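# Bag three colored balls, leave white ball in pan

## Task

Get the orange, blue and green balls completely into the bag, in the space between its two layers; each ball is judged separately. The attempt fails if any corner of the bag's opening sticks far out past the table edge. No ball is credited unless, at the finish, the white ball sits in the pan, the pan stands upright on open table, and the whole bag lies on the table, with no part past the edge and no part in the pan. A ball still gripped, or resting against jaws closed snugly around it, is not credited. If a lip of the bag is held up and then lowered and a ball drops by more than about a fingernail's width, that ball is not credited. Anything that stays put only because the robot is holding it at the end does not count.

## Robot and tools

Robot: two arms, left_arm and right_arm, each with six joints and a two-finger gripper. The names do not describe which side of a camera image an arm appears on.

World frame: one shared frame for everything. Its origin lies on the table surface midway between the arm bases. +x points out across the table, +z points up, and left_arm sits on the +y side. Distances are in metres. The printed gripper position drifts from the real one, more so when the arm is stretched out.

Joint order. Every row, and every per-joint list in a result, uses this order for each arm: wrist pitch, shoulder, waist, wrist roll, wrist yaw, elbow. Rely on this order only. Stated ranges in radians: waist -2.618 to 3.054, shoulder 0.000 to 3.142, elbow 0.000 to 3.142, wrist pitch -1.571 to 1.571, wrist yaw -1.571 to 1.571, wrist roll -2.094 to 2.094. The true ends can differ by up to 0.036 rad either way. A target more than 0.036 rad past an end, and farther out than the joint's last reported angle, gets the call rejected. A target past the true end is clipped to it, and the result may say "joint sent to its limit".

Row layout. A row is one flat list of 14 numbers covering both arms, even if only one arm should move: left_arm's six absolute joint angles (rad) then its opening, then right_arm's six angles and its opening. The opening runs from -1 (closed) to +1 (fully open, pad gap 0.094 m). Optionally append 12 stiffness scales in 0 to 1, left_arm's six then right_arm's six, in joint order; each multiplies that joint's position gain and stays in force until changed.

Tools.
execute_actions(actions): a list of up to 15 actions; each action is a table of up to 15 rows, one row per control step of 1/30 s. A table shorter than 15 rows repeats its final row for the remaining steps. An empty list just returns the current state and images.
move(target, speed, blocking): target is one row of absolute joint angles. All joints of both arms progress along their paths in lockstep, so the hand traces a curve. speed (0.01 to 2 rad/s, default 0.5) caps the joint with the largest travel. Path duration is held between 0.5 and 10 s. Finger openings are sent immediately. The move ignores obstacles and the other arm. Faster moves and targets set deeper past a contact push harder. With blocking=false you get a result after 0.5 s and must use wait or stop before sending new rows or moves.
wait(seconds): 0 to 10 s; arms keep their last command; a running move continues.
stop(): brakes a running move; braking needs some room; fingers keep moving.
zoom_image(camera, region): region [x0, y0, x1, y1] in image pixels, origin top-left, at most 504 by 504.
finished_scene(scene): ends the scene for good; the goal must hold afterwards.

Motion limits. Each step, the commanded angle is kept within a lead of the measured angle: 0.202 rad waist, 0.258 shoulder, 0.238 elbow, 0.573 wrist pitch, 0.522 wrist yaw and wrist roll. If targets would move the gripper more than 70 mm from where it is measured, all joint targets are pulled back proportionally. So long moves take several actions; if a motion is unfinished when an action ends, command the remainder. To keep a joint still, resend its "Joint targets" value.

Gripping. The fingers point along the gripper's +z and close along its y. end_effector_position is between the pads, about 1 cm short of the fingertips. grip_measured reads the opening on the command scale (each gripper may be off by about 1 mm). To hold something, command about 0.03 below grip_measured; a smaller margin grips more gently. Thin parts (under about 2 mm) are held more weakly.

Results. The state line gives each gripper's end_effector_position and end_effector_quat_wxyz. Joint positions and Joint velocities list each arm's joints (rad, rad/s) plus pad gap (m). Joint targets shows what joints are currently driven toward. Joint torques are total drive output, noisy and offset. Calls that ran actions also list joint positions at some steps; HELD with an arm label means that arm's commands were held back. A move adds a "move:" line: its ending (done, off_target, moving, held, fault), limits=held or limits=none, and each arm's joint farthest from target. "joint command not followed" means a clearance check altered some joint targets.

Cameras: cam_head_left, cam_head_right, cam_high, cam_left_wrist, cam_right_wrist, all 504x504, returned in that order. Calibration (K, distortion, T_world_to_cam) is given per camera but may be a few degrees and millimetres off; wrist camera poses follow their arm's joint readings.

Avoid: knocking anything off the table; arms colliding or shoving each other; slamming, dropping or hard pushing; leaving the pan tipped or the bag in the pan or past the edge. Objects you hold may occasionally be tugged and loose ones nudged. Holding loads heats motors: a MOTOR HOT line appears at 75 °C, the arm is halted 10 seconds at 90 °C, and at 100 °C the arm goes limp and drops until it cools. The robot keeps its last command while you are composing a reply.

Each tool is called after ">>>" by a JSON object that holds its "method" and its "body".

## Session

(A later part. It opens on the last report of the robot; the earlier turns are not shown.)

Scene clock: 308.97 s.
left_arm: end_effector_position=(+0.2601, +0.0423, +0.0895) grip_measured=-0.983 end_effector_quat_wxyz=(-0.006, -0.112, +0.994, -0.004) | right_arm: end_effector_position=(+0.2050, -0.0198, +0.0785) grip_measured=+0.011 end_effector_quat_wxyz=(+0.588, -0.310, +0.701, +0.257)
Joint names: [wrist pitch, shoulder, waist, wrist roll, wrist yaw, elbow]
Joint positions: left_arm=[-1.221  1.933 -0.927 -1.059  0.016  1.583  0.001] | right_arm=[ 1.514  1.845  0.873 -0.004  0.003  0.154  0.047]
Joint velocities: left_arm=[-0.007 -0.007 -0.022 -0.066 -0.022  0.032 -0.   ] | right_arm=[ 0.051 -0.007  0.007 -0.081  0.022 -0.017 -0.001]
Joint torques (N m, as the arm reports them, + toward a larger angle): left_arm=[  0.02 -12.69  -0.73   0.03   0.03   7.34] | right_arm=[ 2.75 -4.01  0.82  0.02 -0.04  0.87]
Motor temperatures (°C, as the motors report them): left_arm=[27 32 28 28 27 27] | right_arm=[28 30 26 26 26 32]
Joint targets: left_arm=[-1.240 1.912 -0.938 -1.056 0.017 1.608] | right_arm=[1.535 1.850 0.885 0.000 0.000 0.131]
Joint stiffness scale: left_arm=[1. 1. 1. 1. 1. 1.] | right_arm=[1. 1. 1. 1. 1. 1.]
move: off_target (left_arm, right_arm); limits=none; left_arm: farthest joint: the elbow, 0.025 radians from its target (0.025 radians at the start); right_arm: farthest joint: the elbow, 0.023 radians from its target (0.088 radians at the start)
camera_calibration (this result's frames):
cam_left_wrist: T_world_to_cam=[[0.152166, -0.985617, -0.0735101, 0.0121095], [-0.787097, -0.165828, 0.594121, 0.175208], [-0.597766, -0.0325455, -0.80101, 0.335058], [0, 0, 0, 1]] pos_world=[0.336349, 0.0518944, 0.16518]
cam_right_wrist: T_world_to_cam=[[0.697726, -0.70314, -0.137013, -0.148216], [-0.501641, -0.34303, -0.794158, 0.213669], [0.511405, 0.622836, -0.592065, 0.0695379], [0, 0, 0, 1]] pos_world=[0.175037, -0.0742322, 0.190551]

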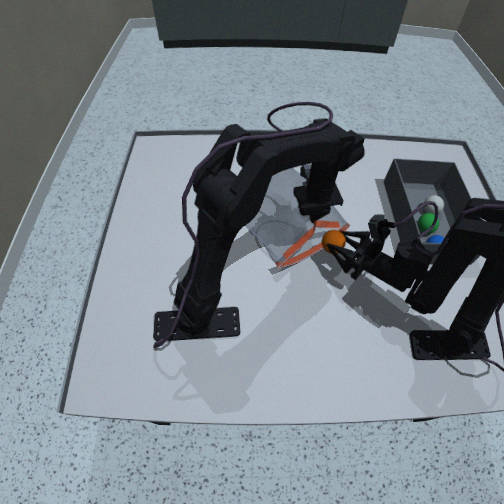

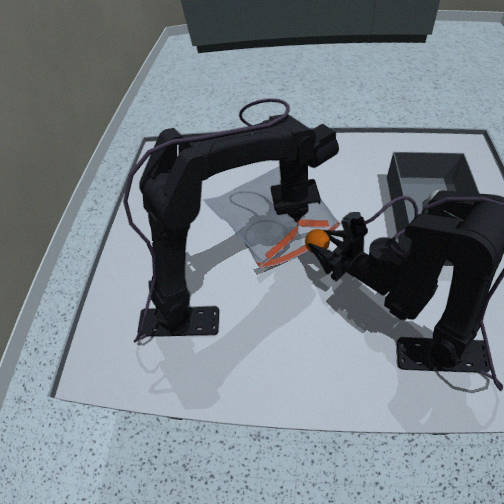

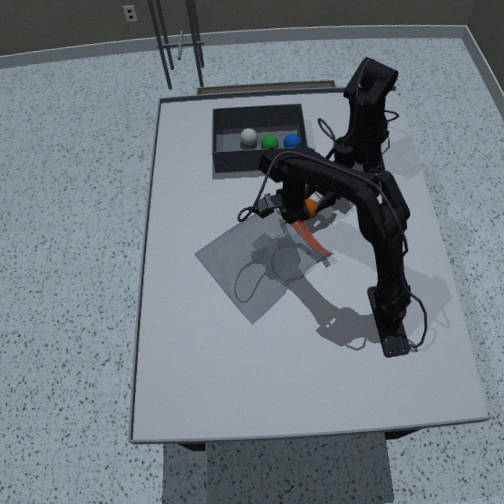

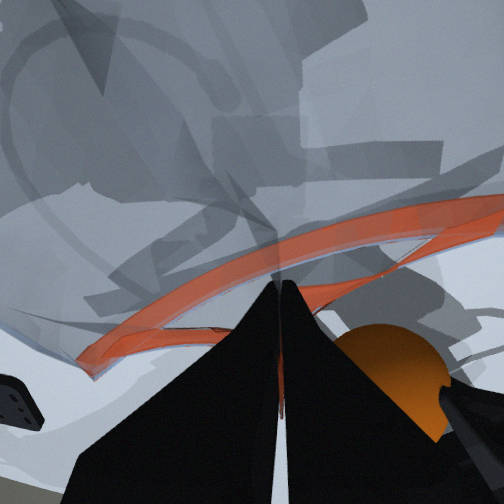

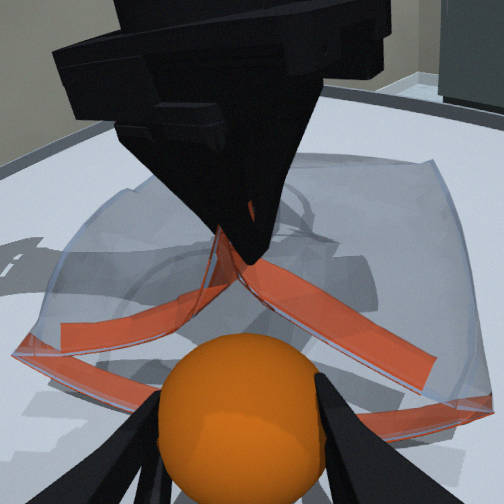

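>>> {"method": "move", "body": {"target": [-1.24,1.912,-0.938,-1.056,0.017,1.608,-1, 1.45,1.955,0.885,0,0,0.33,0.0], "speed": 0.2}}

Scene clock: 317.83 s.
left_arm: end_effector_position=(+0.2602, +0.0424, +0.0895) grip_measured=-0.983 end_effector_quat_wxyz=(-0.006, -0.112, +0.994, -0.004) | right_arm: end_effector_position=(+0.2278, +0.0052, +0.0637) grip_measured=+0.011 end_effector_quat_wxyz=(+0.578, -0.314, +0.710, +0.253)
Joint names: [wrist pitch, shoulder, waist, wrist roll, wrist yaw, elbow]
Joint positions: left_arm=[-1.221  1.933 -0.927 -1.059  0.015  1.583  0.001] | right_arm=[ 1.449  1.95   0.873 -0.004  0.003  0.295  0.047]
Joint velocities: left_arm=[-0.022 -0.002 -0.007 -0.022  0.007  0.012  0.   ] | right_arm=[-0.022 -0.017 -0.012 -0.037 -0.022 -0.012 -0.   ]
Joint torques (N m, as the arm reports them, + toward a larger angle): left_arm=[  0.02 -12.66  -0.69   0.02   0.03   7.38] | right_arm=[ 2.52 -4.94  0.83  0.02 -0.04  4.71]
Motor temperatures (°C, as the motors report them): left_arm=[27 32 28 28 27 28] | right_arm=[30 29 26 26 26 31]
Joint targets: left_arm=[-1.240 1.912 -0.938 -1.056 0.017 1.608] | right_arm=[1.450 1.955 0.885 -0.000 -0.000 0.330]
Joint stiffness scale: left_arm=[1. 1. 1. 1. 1. 1.] | right_arm=[1. 1. 1. 1. 1. 1.]
move: off_target (left_arm, right_arm); limits=none; left_arm: farthest joint: the elbow, 0.025 radians from its target (0.025 radians at the start); right_arm: farthest joint: the elbow, 0.035 radians from its target (0.176 radians at the start)
camera_calibration (this result's frames):
cam_left_wrist: T_world_to_cam=[[0.152187, -0.985599, -0.0737195, 0.0121594], [-0.787265, -0.16598, 0.593856, 0.17533], [-0.59754, -0.0323402, -0.801187, 0.335037], [0, 0, 0, 1]] pos_world=[0.336378, 0.0519207, 0.165203]
cam_right_wrist: T_world_to_cam=[[0.695066, -0.706062, -0.135501, -0.148012], [-0.516973, -0.359868, -0.776681, 0.224428], [0.499622, 0.609895, -0.615147, 0.0378417], [0, 0, 0, 1]] pos_world=[0.199995, -0.0468208, 0.177531]

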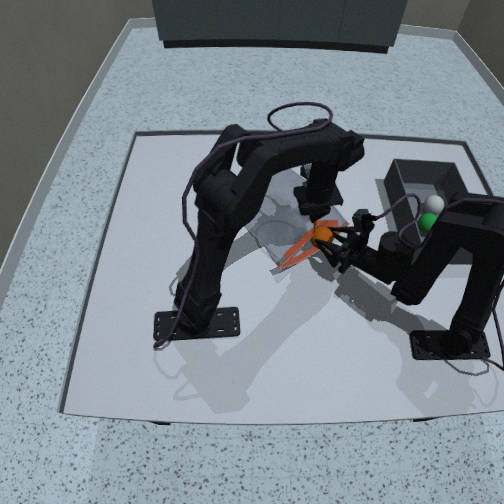

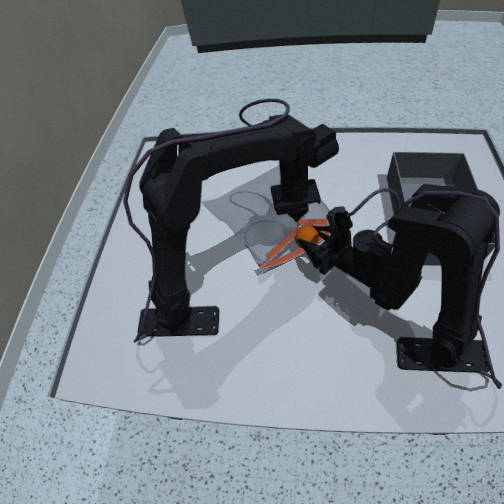

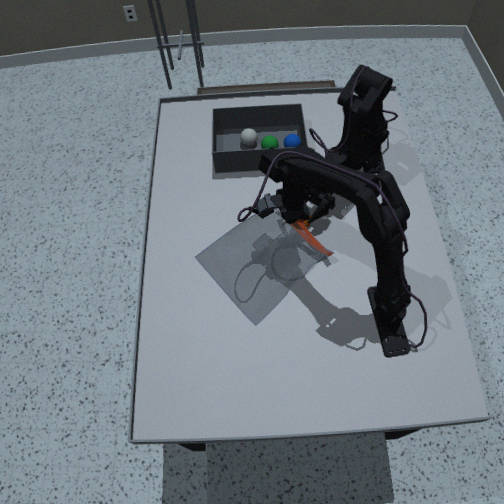

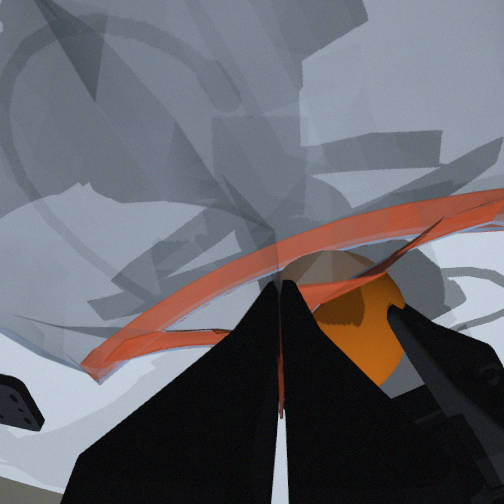

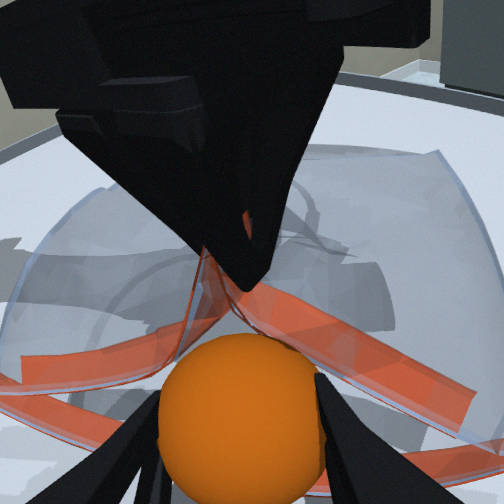

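>>> {"method": "move", "body": {"target": [-1.325,1.906,-0.938,-1.056,0.017,1.68,-1, 1.465,2.055,0.885,0,0,0.38,0.0], "speed": 0.08}}

Scene clock: 325.37 s.
left_arm: end_effector_position=(+0.2590, +0.0436, +0.1076) grip_measured=-0.983 end_effector_quat_wxyz=(-0.010, -0.112, +0.994, +0.001) | right_arm: end_effector_position=(+0.2340, +0.0121, +0.0395) grip_measured=+0.011 end_effector_quat_wxyz=(+0.561, -0.320, +0.723, +0.245)
Joint names: [wrist pitch, shoulder, waist, wrist roll, wrist yaw, elbow]
Joint positions: left_arm=[-1.305  1.933 -0.927 -1.059  0.016  1.655  0.001] | right_arm=[ 1.449  2.05   0.873 -0.004  0.003  0.346  0.047]
Joint velocities: left_arm=[ 0.051 -0.012  0.007  0.022  0.095  0.002  0.   ] | right_arm=[ 0.066 -0.007  0.002  0.022 -0.066 -0.002  0.   ]
Joint torques (N m, as the arm reports them, + toward a larger angle): left_arm=[ -0.01 -13.23  -0.68   0.03   0.03   7.38] | right_arm=[ 2.69 -5.42  0.84  0.02 -0.04  4.38]
Motor temperatures (°C, as the motors report them): left_arm=[26 32 28 28 27 28] | right_arm=[30 28 26 26 26 31]
Joint targets: left_arm=[-1.325 1.906 -0.938 -1.056 0.017 1.680] | right_arm=[1.465 2.055 0.885 0.000 0.000 0.380]
Joint stiffness scale: left_arm=[1. 1. 1. 1. 1. 1.] | right_arm=[1. 1. 1. 1. 1. 1.]
move: off_target (left_arm, right_arm); limits=none; left_arm: farthest joint: the shoulder, 0.027 radians from its target (0.027 radians at the start); right_arm: farthest joint: the elbow, 0.034 radians from its target (0.085 radians at the start)
camera_calibration (this result's frames):
cam_left_wrist: T_world_to_cam=[[0.151522, -0.984907, -0.0836675, 0.016085], [-0.782207, -0.171225, 0.599028, 0.162228], [-0.604313, -0.0253206, -0.796345, 0.349759], [0, 0, 0, 1]] pos_world=[0.335822, 0.0524758, 0.182695]
cam_right_wrist: T_world_to_cam=[[0.690725, -0.710829, -0.132743, -0.149828], [-0.541619, -0.386937, -0.746277, 0.216191], [0.479112, 0.587368, -0.652266, 0.0222294], [0, 0, 0, 1]] pos_world=[0.209932, -0.0359066, 0.155949]

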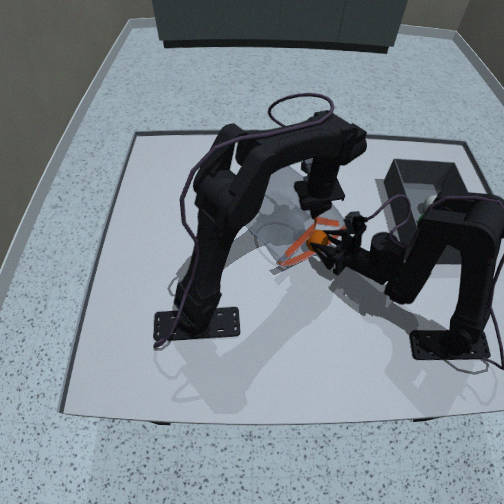

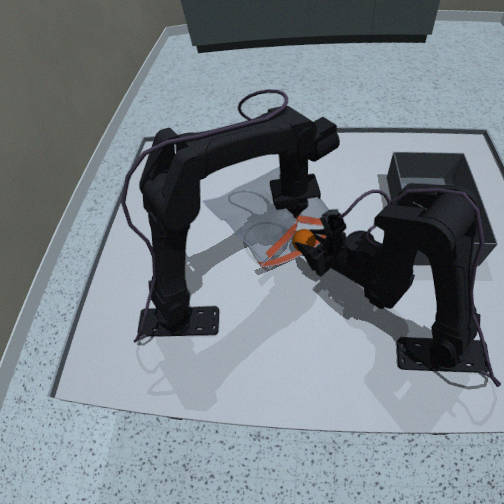

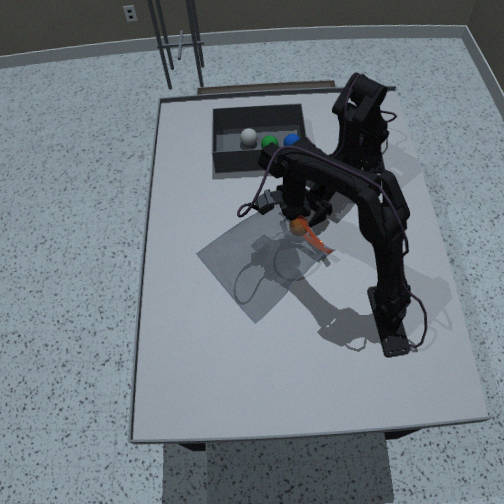

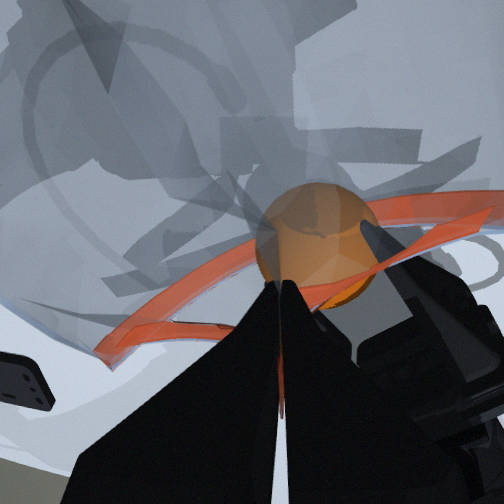

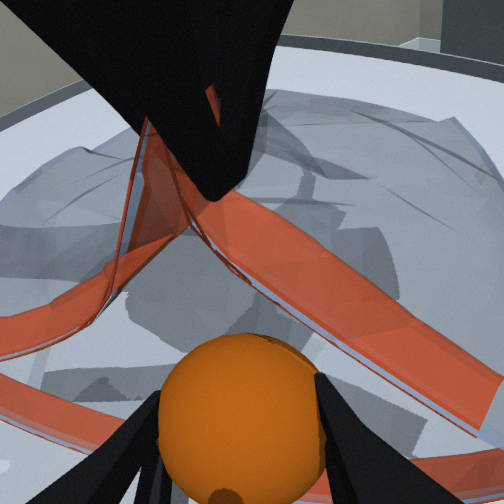

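>>> {"method": "move", "body": {"target": [-1.325,1.906,-0.938,-1.056,0.017,1.68,-1, 1.455,2.175,0.9,0,0,0.563,0.0], "speed": 0.12}}

Scene clock: 331.47 s.
left_arm: end_effector_position=(+0.2590, +0.0437, +0.1076) grip_measured=-0.983 end_effector_quat_wxyz=(-0.010, -0.112, +0.994, +0.001) | right_arm: end_effector_position=(+0.2598, +0.0505, +0.0402) grip_measured=+0.011 end_effector_quat_wxyz=(+0.581, -0.318, +0.703, +0.259)
Joint names: [wrist pitch, shoulder, waist, wrist roll, wrist yaw, elbow]
Joint positions: left_arm=[-1.306  1.933 -0.927 -1.059  0.015  1.655  0.001] | right_arm=[ 1.453  2.172  0.888 -0.004  0.003  0.528  0.047]
Joint velocities: left_arm=[ 0.051 -0.007 -0.002 -0.022  0.051  0.012  0.001] | right_arm=[-0.022  0.002  0.007  0.022  0.007  0.002  0.   ]
Joint torques (N m, as the arm reports them, + toward a larger angle): left_arm=[ -0.01 -13.2   -0.66   0.02   0.03   7.34] | right_arm=[ 2.55 -6.67  0.81  0.02 -0.04  4.75]
Motor temperatures (°C, as the motors report them): left_arm=[26 32 28 28 27 28] | right_arm=[31 28 26 26 26 31]
Joint targets: left_arm=[-1.325 1.906 -0.938 -1.056 0.017 1.680] | right_arm=[1.455 2.175 0.900 -0.000 -0.000 0.563]
Joint stiffness scale: left_arm=[1. 1. 1. 1. 1. 1.] | right_arm=[1. 1. 1. 1. 1. 1.]
move: off_target (left_arm, right_arm); limits=none; left_arm: farthest joint: the shoulder, 0.027 radians from its target (0.027 radians at the start); right_arm: farthest joint: the elbow, 0.035 radians from its target (0.217 radians at the start)
camera_calibration (this result's frames):
cam_left_wrist: T_world_to_cam=[[0.151519, -0.984862, -0.0841941, 0.0162566], [-0.782223, -0.171544, 0.598915, 0.162268], [-0.604292, -0.0248886, -0.796374, 0.349733], [0, 0, 0, 1]] pos_world=[0.335807, 0.0525509, 0.182702]
cam_right_wrist: T_world_to_cam=[[0.706797, -0.694167, -0.136271, -0.145146], [-0.504064, -0.359034, -0.785502, 0.23592], [0.496343, 0.62388, -0.603669, -0.0205634], [0, 0, 0, 1]] pos_world=[0.231714, -0.00322269, 0.153123]

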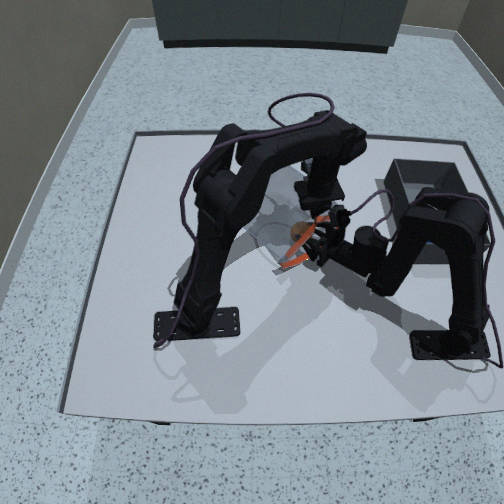

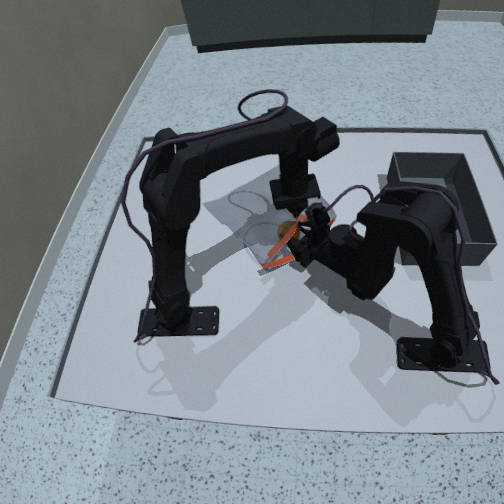

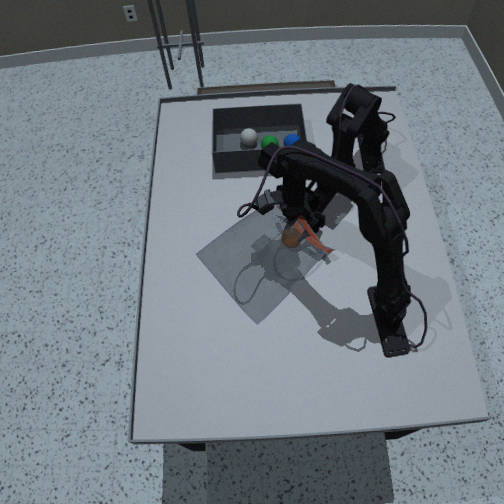

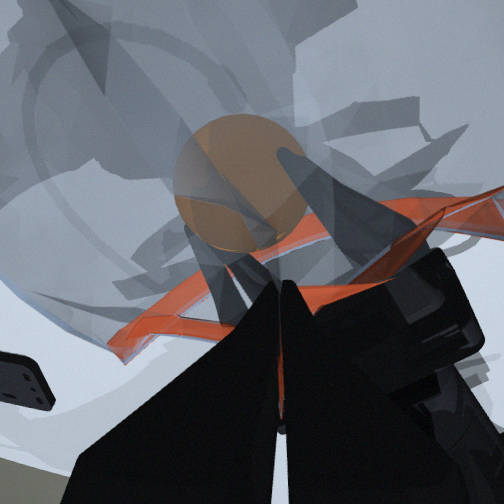

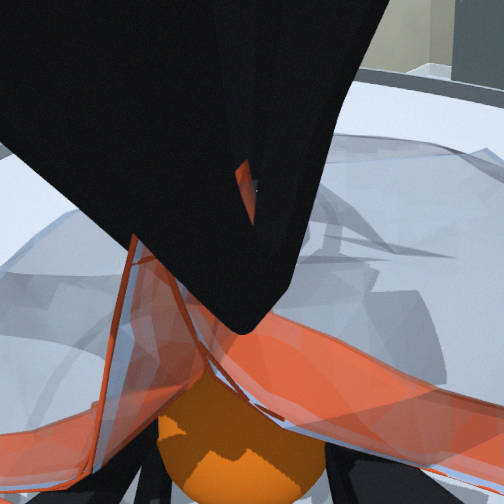

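>>> {"method": "execute_actions", "body": {"actions": [[[-1.325,1.906,-0.938,-1.056,0.017,1.68,-1, 1.43,2.175,0.9,0,0,0.563,0.0]],[[-1.325,1.906,-0.938,-1.056,0.017,1.68,-1, 1.43,2.175,0.9,0,0,0.563,0.15]],[[-1.325,1.906,-0.938,-1.056,0.017,1.68,-1, 1.43,2.175,0.9,0,0,0.563,0.4]]]}}

>>> {"method": "move", "body": {"target": [-1.325,1.906,-0.938,-1.056,0.017,1.68,-1, 1.465,2.03,0.9,0,0,0.32,0.4], "speed": 0.2}}

Scene clock: 337.73 s.
left_arm: end_effector_position=(+0.2590, +0.0437, +0.1076) grip_measured=-0.983 end_effector_quat_wxyz=(-0.010, -0.112, +0.994, +0.001) | right_arm: end_effector_position=(+0.2591, +0.0496, +0.0348) grip_measured=+0.397 end_effector_quat_wxyz=(+0.573, -0.320, +0.710, +0.256)
Joint names: [wrist pitch, shoulder, waist, wrist roll, wrist yaw, elbow]
Joint positions: left_arm=[-1.306  1.933 -0.927 -1.059  0.015  1.655  0.001] | right_arm=[ 1.431  2.172  0.888 -0.004  0.003  0.528  0.066]
Joint velocities: left_arm=[ 0.022  0.002 -0.002  0.022  0.007 -0.022  0.   ] | right_arm=[ 0.007  0.002 -0.007  0.051  0.022  0.012 -0.   ]
Joint torques (N m, as the arm reports them, + toward a larger angle): left_arm=[ -0.01 -13.16  -0.69   0.03   0.03   7.34] | right_arm=[ 2.51 -6.67  0.83  0.01 -0.04  4.76]
Motor temperatures (°C, as the motors report them): left_arm=[26 33 28 28 27 28] | right_arm=[31 28 26 26 26 31]
Joint targets: left_arm=[-1.325 1.906 -0.938 -1.056 0.017 1.680] | right_arm=[1.430 2.175 0.900 -0.000 -0.000 0.563]
Joint stiffness scale: left_arm=[1. 1. 1. 1. 1. 1.] | right_arm=[1. 1. 1. 1. 1. 1.]
Step readings (joint positions; steps 1 to 15: 1st action; 16 to 30: 2nd action; 31 to 45: 3rd action):
0: left_arm=[-1.306 1.933 -0.927 -1.059 0.015 1.655] | right_arm=[1.453 2.172 0.888 -0.004 0.003 0.528]
1: left_arm=[-1.306 1.933 -0.927 -1.059 0.015 1.655] | right_arm=[1.450 2.172 0.888 -0.004 0.003 0.528]
2: left_arm=[-1.306 1.933 -0.927 -1.059 0.015 1.655] | right_arm=[1.447 2.172 0.888 -0.004 0.003 0.528]
4: left_arm=[-1.306 1.933 -0.927 -1.059 0.015 1.655] | right_arm=[1.441 2.172 0.888 -0.004 0.003 0.528]
8: left_arm=[-1.306 1.933 -0.927 -1.059 0.015 1.655] | right_arm=[1.441 2.172 0.888 -0.004 0.003 0.528]
15: left_arm=[-1.306 1.933 -0.927 -1.059 0.015 1.655] | right_arm=[1.441 2.172 0.888 -0.004 0.003 0.528]
16: left_arm=[-1.306 1.933 -0.927 -1.059 0.015 1.655] | right_arm=[1.441 2.172 0.888 -0.004 0.003 0.528]
17: left_arm=[-1.306 1.933 -0.927 -1.059 0.015 1.655] | right_arm=[1.440 2.172 0.888 -0.004 0.003 0.528]
19: left_arm=[-1.306 1.933 -0.927 -1.059 0.015 1.655] | right_arm=[1.439 2.172 0.888 -0.004 0.003 0.528]
23: left_arm=[-1.306 1.933 -0.927 -1.059 0.015 1.655] | right_arm=[1.439 2.172 0.888 -0.004 0.003 0.528]
30: left_arm=[-1.306 1.933 -0.927 -1.059 0.015 1.655] | right_arm=[1.439 2.172 0.888 -0.004 0.003 0.528]
31: left_arm=[-1.306 1.933 -0.927 -1.059 0.015 1.655] | right_arm=[1.439 2.172 0.888 -0.004 0.003 0.528]
32: left_arm=[-1.306 1.933 -0.927 -1.059 0.015 1.655] | right_arm=[1.438 2.172 0.888 -0.004 0.003 0.528]
34: left_arm=[-1.306 1.933 -0.927 -1.059 0.015 1.655] | right_arm=[1.434 2.172 0.888 -0.004 0.003 0.528]
38: left_arm=[-1.306 1.933 -0.927 -1.059 0.015 1.655] | right_arm=[1.431 2.172 0.888 -0.004 0.003 0.528]
45: Joint positions above
camera_calibration (this result's frames):
cam_left_wrist: T_world_to_cam=[[0.151519, -0.984862, -0.0841941, 0.0162566], [-0.782223, -0.171544, 0.598915, 0.162268], [-0.604292, -0.0248886, -0.796374, 0.349733], [0, 0, 0, 1]] pos_world=[0.335807, 0.0525509, 0.182702]
cam_right_wrist: T_world_to_cam=[[0.70481, -0.696416, -0.135084, -0.145352], [-0.515474, -0.371946, -0.771973, 0.234144], [0.487371, 0.613726, -0.621136, -0.0194944], [0, 0, 0, 1]] pos_world=[0.232642, -0.00217255, 0.14901]

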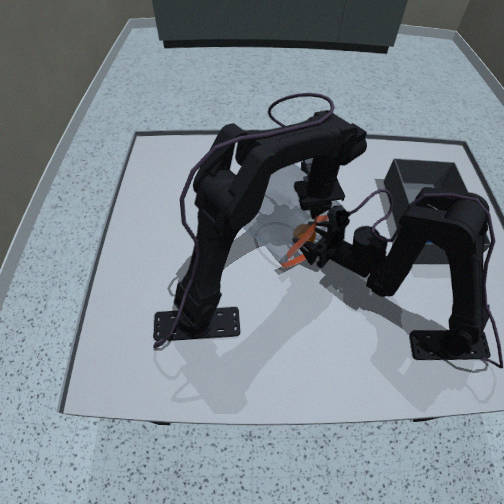

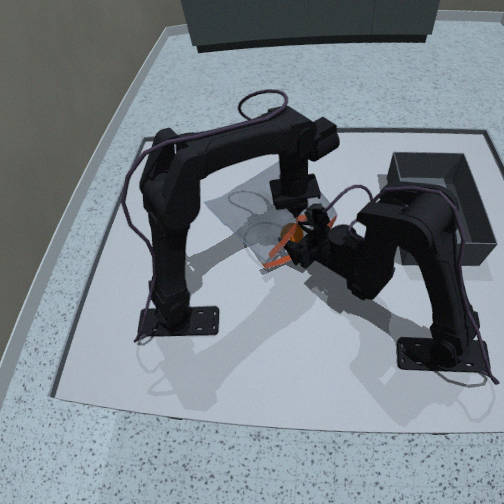

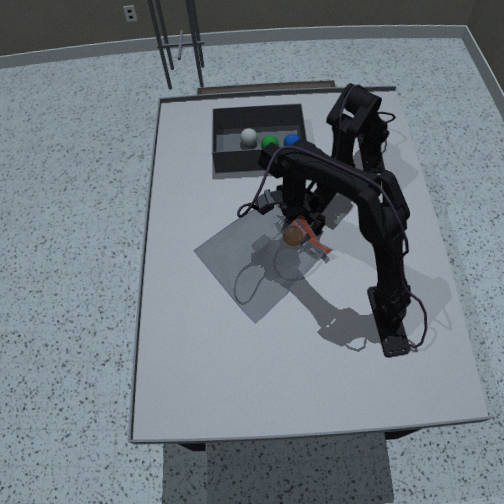

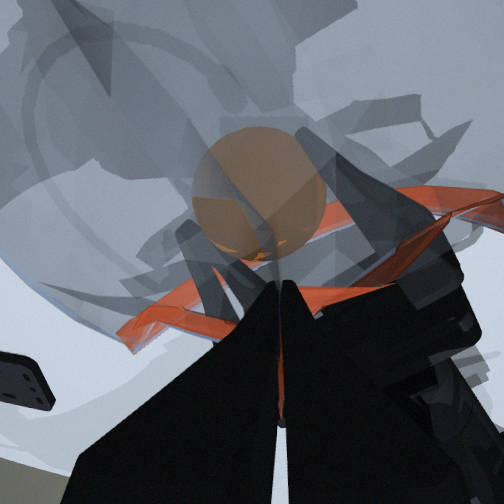

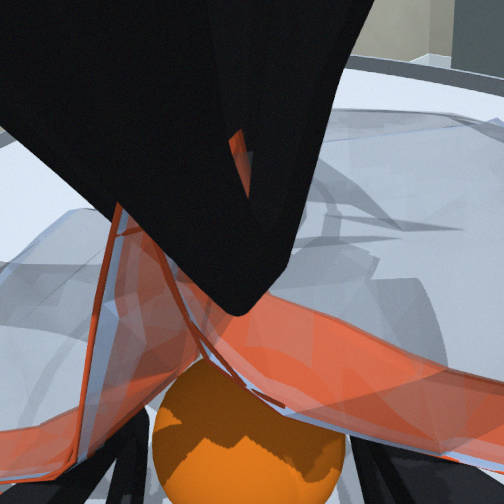

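Scene clock: 339.10 s.
left_arm: end_effector_position=(+0.2590, +0.0437, +0.1076) grip_measured=-0.983 end_effector_quat_wxyz=(-0.010, -0.112, +0.994, +0.001) | right_arm: end_effector_position=(+0.2287, +0.0153, +0.0380) grip_measured=+0.397 end_effector_quat_wxyz=(+0.557, -0.326, +0.723, +0.248)
Joint names: [wrist pitch, shoulder, waist, wrist roll, wrist yaw, elbow]
Joint positions: left_arm=[-1.306  1.933 -0.927 -1.059  0.015  1.655  0.001] | right_arm=[ 1.447  2.05   0.888 -0.004  0.003  0.344  0.066]
Joint velocities: left_arm=[-0.051  0.007  0.002 -0.007 -0.022  0.002  0.001] | right_arm=[ 0.007 -0.007  0.007  0.022  0.022  0.002 -0.   ]
Joint torques (N m, as the arm reports them, + toward a larger angle): left_arm=[ -0.01 -13.16  -0.71   0.02   0.03   7.37] | right_arm=[ 2.7  -7.24  0.85  0.02 -0.04  0.73]
Motor temperatures (°C, as the motors report them): left_arm=[26 33 28 28 27 28] | right_arm=[31 28 26 26 26 31]
Joint targets: left_arm=[-1.325 1.906 -0.938 -1.056 0.017 1.680] | right_arm=[1.465 2.030 0.900 -0.000 0.000 0.320]
Joint stiffness scale: left_arm=[1. 1. 1. 1. 1. 1.] | right_arm=[1. 1. 1. 1. 1. 1.]
move: off_target (left_arm, right_arm); limits=none; left_arm: farthest joint: the shoulder, 0.027 radians from its target (0.027 radians at the start); right_arm: farthest joint: the elbow, 0.024 radians from its target (0.208 radians at the start)
camera_calibration (this result's frames):
cam_left_wrist: T_world_to_cam=[[0.151519, -0.984862, -0.0841941, 0.0162566], [-0.782223, -0.171544, 0.598915, 0.162268], [-0.604292, -0.0248886, -0.796374, 0.349733], [0, 0, 0, 1]] pos_world=[0.335807, 0.0525509, 0.182702]
cam_right_wrist: T_world_to_cam=[[0.700721, -0.701043, -0.132395, -0.146534], [-0.538623, -0.398144, -0.742541, 0.212853], [0.467841, 0.591625, -0.656586, 0.024501], [0, 0, 0, 1]] pos_world=[0.205865, -0.0324757, 0.154739]

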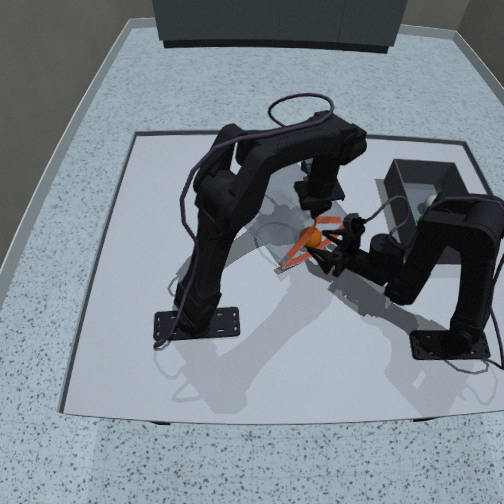

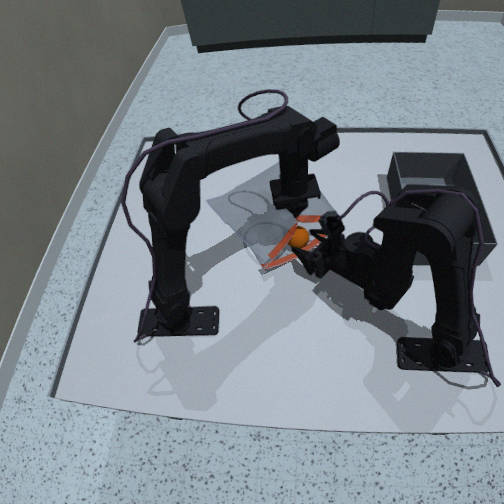

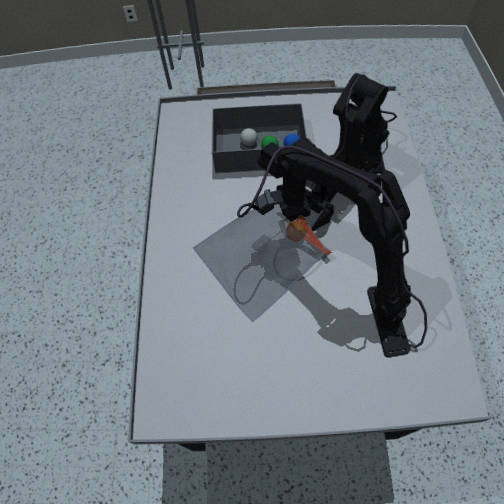

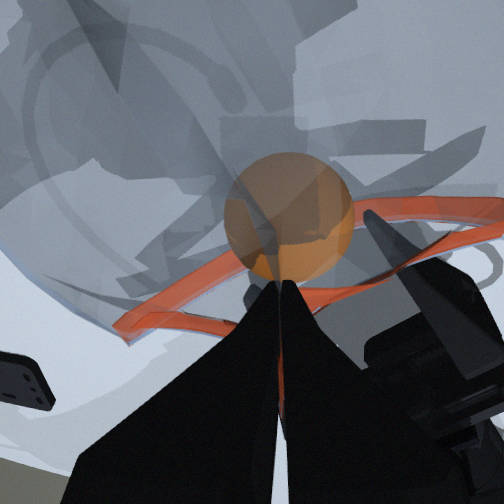

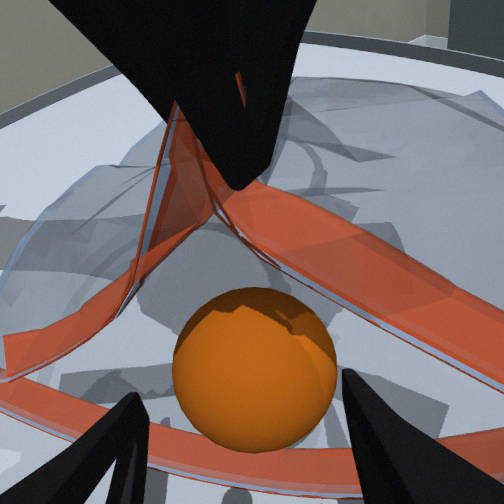

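>>> {"method": "move", "body": {"target": [-1.325,1.906,-0.938,-1.056,0.017,1.68,-1, 1.56,2.03,0.89,0,0,0.225,0.4], "speed": 0.2}}

>>> {"method": "execute_actions", "body": {"actions": [[[-1.325,1.906,-0.938,-1.056,0.017,1.68,-1, 1.56,2.03,0.88,0,0,0.225,-0.6]]]}}

Scene clock: 345.63 s.
left_arm: end_effector_position=(+0.2590, +0.0437, +0.1076) grip_measured=-0.983 end_effector_quat_wxyz=(-0.010, -0.112, +0.994, +0.001) | right_arm: end_effector_position=(+0.2130, -0.0025, +0.0368) grip_measured=+0.397 end_effector_quat_wxyz=(+0.557, -0.326, +0.722, +0.248)
Joint names: [wrist pitch, shoulder, waist, wrist roll, wrist yaw, elbow]
Joint positions: left_arm=[-1.306  1.933 -0.927 -1.059  0.015  1.655  0.001] | right_arm=[ 1.542  2.05   0.888 -0.004  0.003  0.249  0.066]
Joint velocities: left_arm=[ 0.022 -0.012 -0.007  0.037 -0.081 -0.027 -0.   ] | right_arm=[ 0.007 -0.012 -0.007 -0.007 -0.022  0.002 -0.   ]
Joint torques (N m, as the arm reports them, + toward a larger angle): left_arm=[  0.   -13.21  -0.7    0.03   0.05   7.35] | right_arm=[ 2.72 -6.8   0.16  0.02 -0.04  0.27]
Motor temperatures (°C, as the motors report them): left_arm=[26 33 28 28 27 28] | right_arm=[32 28 26 26 26 31]
Joint targets: left_arm=[-1.325 1.906 -0.938 -1.056 0.017 1.680] | right_arm=[1.560 2.030 0.890 0.000 0.000 0.225]
Joint stiffness scale: left_arm=[1. 1. 1. 1. 1. 1.] | right_arm=[1. 1. 1. 1. 1. 1.]
move: off_target (left_arm, right_arm); limits=none; left_arm: farthest joint: the shoulder, 0.027 radians from its target (0.027 radians at the start); right_arm: farthest joint: the elbow, 0.024 radians from its target (0.119 radians at the start)
camera_calibration (this result's frames):
cam_left_wrist: T_world_to_cam=[[0.151519, -0.984862, -0.0841941, 0.0162566], [-0.782223, -0.171544, 0.598915, 0.162268], [-0.604292, -0.0248886, -0.796374, 0.349733], [0, 0, 0, 1]] pos_world=[0.335807, 0.0525509, 0.182702]
cam_right_wrist: T_world_to_cam=[[0.700755, -0.701005, -0.132418, -0.148167], [-0.538435, -0.397932, -0.74279, 0.196299], [0.468007, 0.591812, -0.656299, 0.0415415], [0, 0, 0, 1]] pos_world=[0.190081, -0.0503372, 0.153453]

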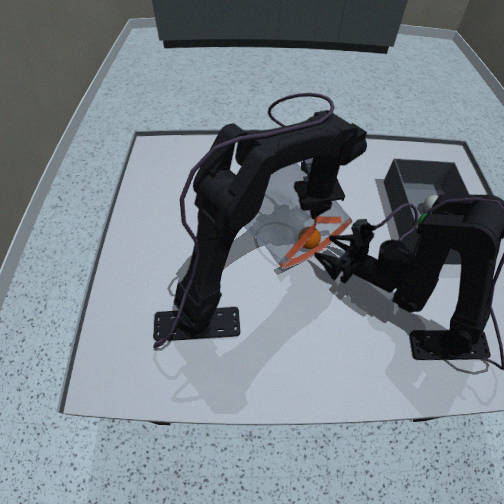

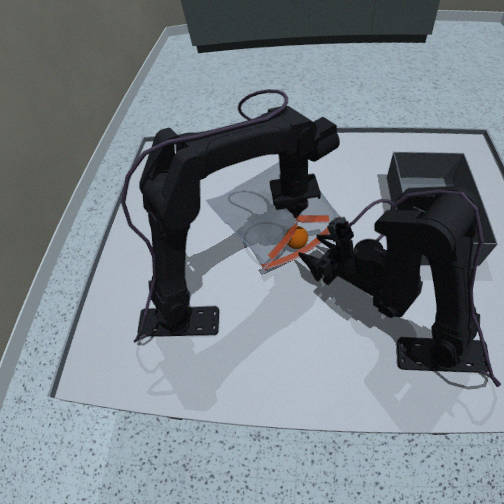

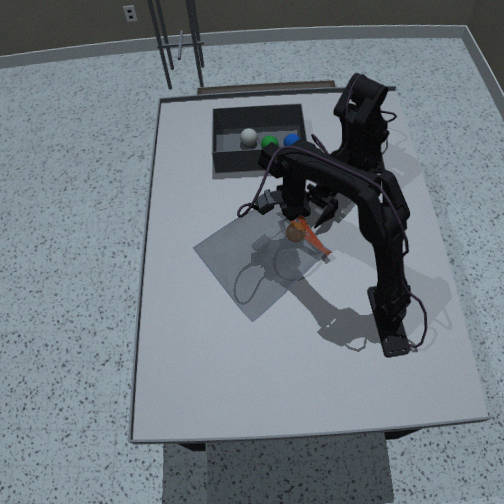

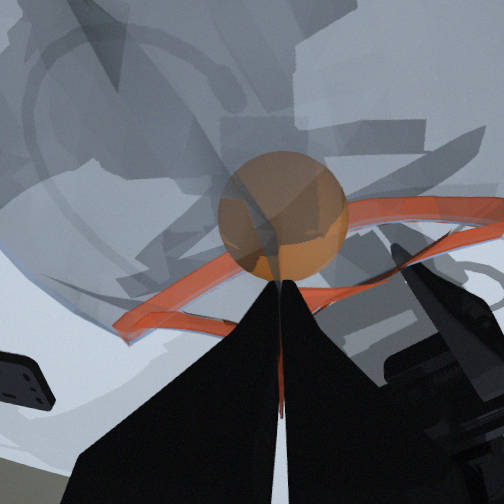

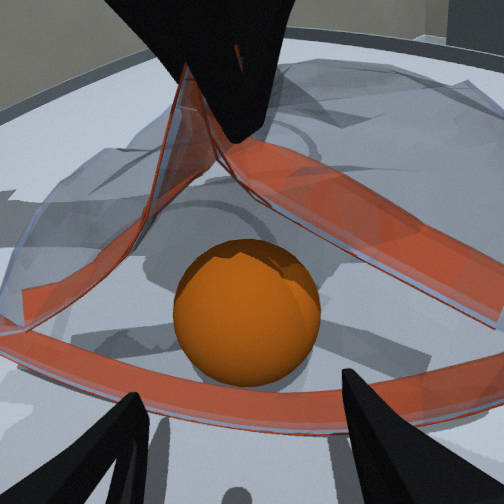

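Scene clock: 346.13 s.
left_arm: end_effector_position=(+0.2590, +0.0437, +0.1076) grip_measured=-0.983 end_effector_quat_wxyz=(-0.010, -0.112, +0.994, +0.001) | right_arm: end_effector_position=(+0.2130, -0.0025, +0.0369) grip_measured=-0.597 end_effector_quat_wxyz=(+0.557, -0.326, +0.722, +0.248)
Joint names: [wrist pitch, shoulder, waist, wrist roll, wrist yaw, elbow]
Joint positions: left_arm=[-1.306  1.933 -0.927 -1.059  0.015  1.655  0.001] | right_arm=[ 1.542  2.05   0.888 -0.004  0.003  0.249  0.019]
Joint velocities: left_arm=[-0.007  0.012 -0.002 -0.022 -0.037 -0.002  0.   ] | right_arm=[-0.022 -0.007 -0.012 -0.022 -0.066 -0.017 -0.   ]
Joint torques (N m, as the arm reports them, + toward a larger angle): left_arm=[ -0.01 -13.17  -0.72   0.03   0.03   7.37] | right_arm=[ 2.71 -6.81 -0.52  0.02 -0.04  0.28]
Motor temperatures (°C, as the motors report them): left_arm=[26 33 28 28 27 28] | right_arm=[32 28 26 26 26 31]
Joint targets: left_arm=[-1.325 1.906 -0.938 -1.056 0.017 1.680] | right_arm=[1.560 2.030 0.880 0.000 -0.000 0.225]
Joint stiffness scale: left_arm=[1. 1. 1. 1. 1. 1.] | right_arm=[1. 1. 1. 1. 1. 1.]
Step readings (joint positions):
0: left_arm=[-1.306 1.933 -0.927 -1.059 0.015 1.655] | right_arm=[1.542 2.050 0.888 -0.004 0.003 0.249]
1: left_arm=[-1.306 1.933 -0.927 -1.059 0.015 1.655] | right_arm=[1.542 2.050 0.888 -0.004 0.003 0.249]
2: left_arm=[-1.306 1.933 -0.927 -1.059 0.015 1.655] | right_arm=[1.542 2.050 0.888 -0.004 0.003 0.249]
4: left_arm=[-1.306 1.933 -0.927 -1.059 0.015 1.655] | right_arm=[1.542 2.050 0.888 -0.004 0.003 0.249]
8: left_arm=[-1.306 1.933 -0.927 -1.059 0.015 1.655] | right_arm=[1.542 2.050 0.888 -0.004 0.003 0.249]
15: Joint positions above
camera_calibration (this result's frames):
cam_left_wrist: T_world_to_cam=[[0.151519, -0.984862, -0.0841941, 0.0162566], [-0.782223, -0.171544, 0.598915, 0.162268], [-0.604292, -0.0248886, -0.796374, 0.349733], [0, 0, 0, 1]] pos_world=[0.335807, 0.0525509, 0.182702]
cam_right_wrist: T_world_to_cam=[[0.700683, -0.701004, -0.132806, -0.148124], [-0.538491, -0.397485, -0.742989, 0.196403], [0.46805, 0.592115, -0.655995, 0.0415637], [0, 0, 0, 1]] pos_world=[0.190096, -0.0503786, 0.153519]

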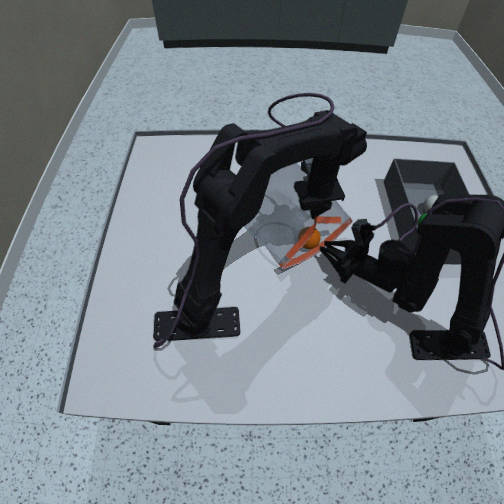

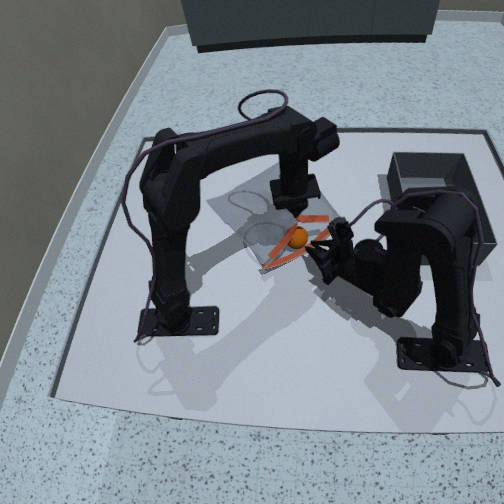

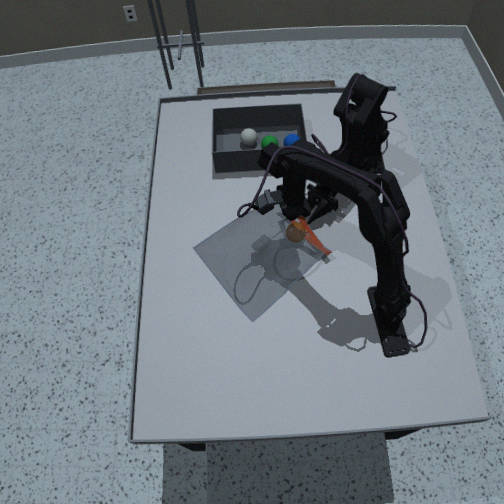

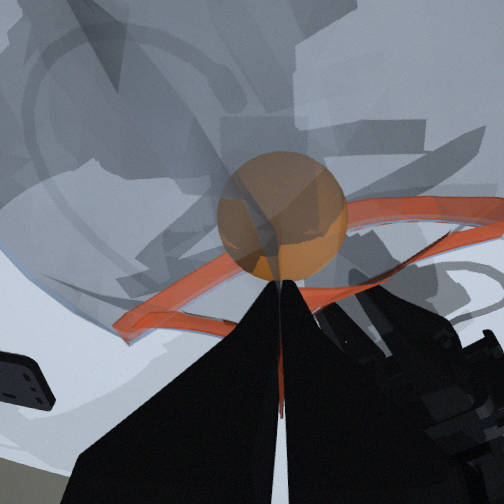

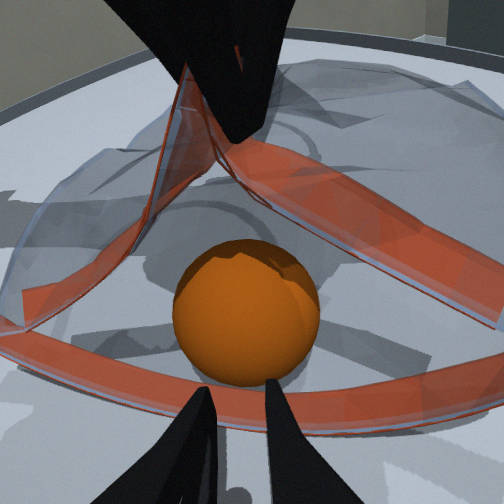

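>>> {"method": "move", "body": {"target": [-1.325,1.906,-0.938,-1.056,0.017,1.68,-1, 1.425,2.19,0.89,0,0,0.605,-0.6], "speed": 0.15}}

Scene clock: 354.17 s.
left_arm: end_effector_position=(+0.2628, +0.0477, +0.1109) grip_measured=-0.983 end_effector_quat_wxyz=(+0.005, -0.112, +0.994, +0.007) | right_arm: end_effector_position=(+0.2646, +0.0559, +0.0377) grip_measured=-0.597 end_effector_quat_wxyz=(+0.580, -0.318, +0.704, +0.259)
Joint names: [wrist pitch, shoulder, waist, wrist roll, wrist yaw, elbow]
Joint positions: left_arm=[-1.308  1.923 -0.927 -1.059 -0.016  1.655  0.001] | right_arm=[ 1.436  2.189  0.888 -0.004  0.003  0.559  0.019]
Joint velocities: left_arm=[-0.022 -0.017  0.002 -0.051 -0.051 -0.012 -0.001] | right_arm=[ 0.037 -0.017  0.002 -0.051 -0.051  0.007  0.001]
Joint torques (N m, as the arm reports them, + toward a larger angle): left_arm=[  0.03 -12.24  -0.71   0.03   0.27   7.36] | right_arm=[ 2.39 -7.    0.15  0.01 -0.04  5.48]
Motor temperatures (°C, as the motors report them): left_arm=[26 33 28 28 27 28] | right_arm=[32 28 26 26 26 31]
Joint targets: left_arm=[-1.325 1.906 -0.938 -1.056 0.017 1.680] | right_arm=[1.425 2.190 0.890 -0.000 0.000 0.605]
Joint stiffness scale: left_arm=[1. 1. 1. 1. 1. 1.] | right_arm=[1. 1. 1. 1. 1. 1.]
move: off_target (left_arm, right_arm); limits=none; left_arm: farthest joint: the wrist yaw, 0.033 radians from its target (0.002 radians at the start); right_arm: farthest joint: the elbow, 0.046 radians from its target (0.356 radians at the start)
camera_calibration (this result's frames):
cam_left_wrist: T_world_to_cam=[[0.153777, -0.98353, -0.0949823, 0.0204501], [-0.79887, -0.180322, 0.573839, 0.171606], [-0.581515, -0.0123644, -0.813442, 0.350084], [0, 0, 0, 1]] pos_world=[0.337526, 0.0553863, 0.188241]
cam_right_wrist: T_world_to_cam=[[0.706536, -0.694379, -0.136542, -0.145009], [-0.505301, -0.359924, -0.784299, 0.238699], [0.495457, 0.623131, -0.60517, -0.027449], [0, 0, 0, 1]] pos_world=[0.236668, 0.00232678, 0.1508]

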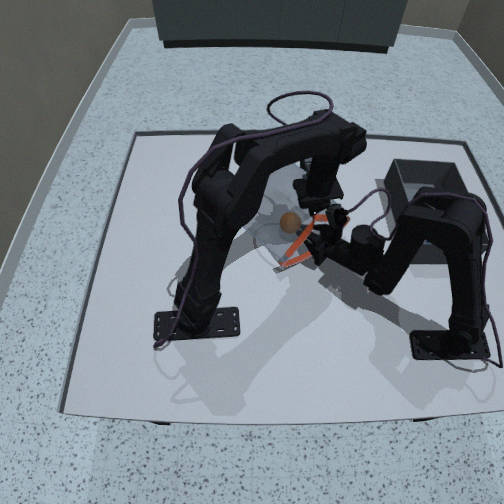

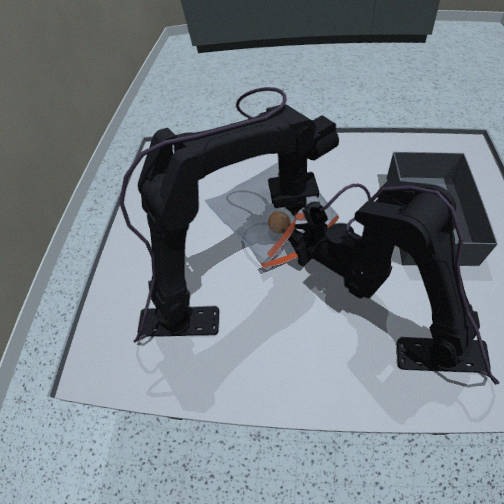

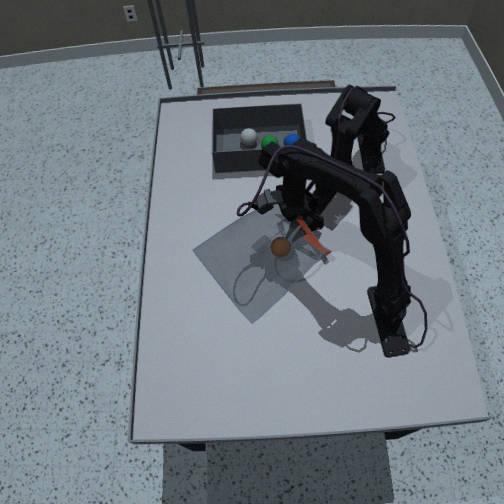

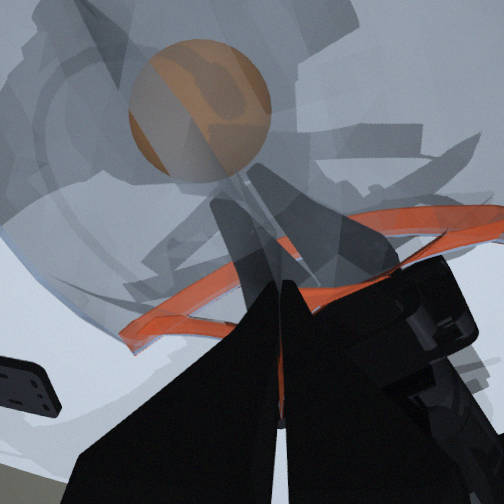

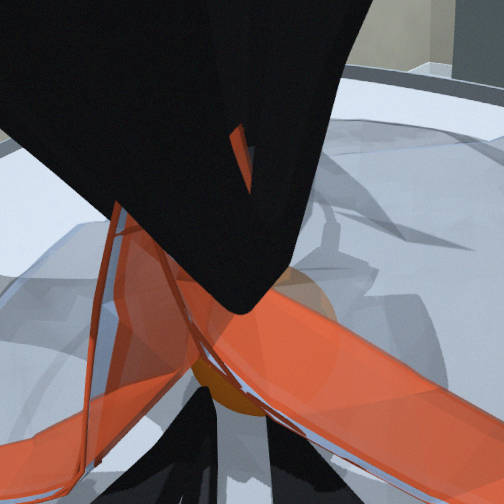

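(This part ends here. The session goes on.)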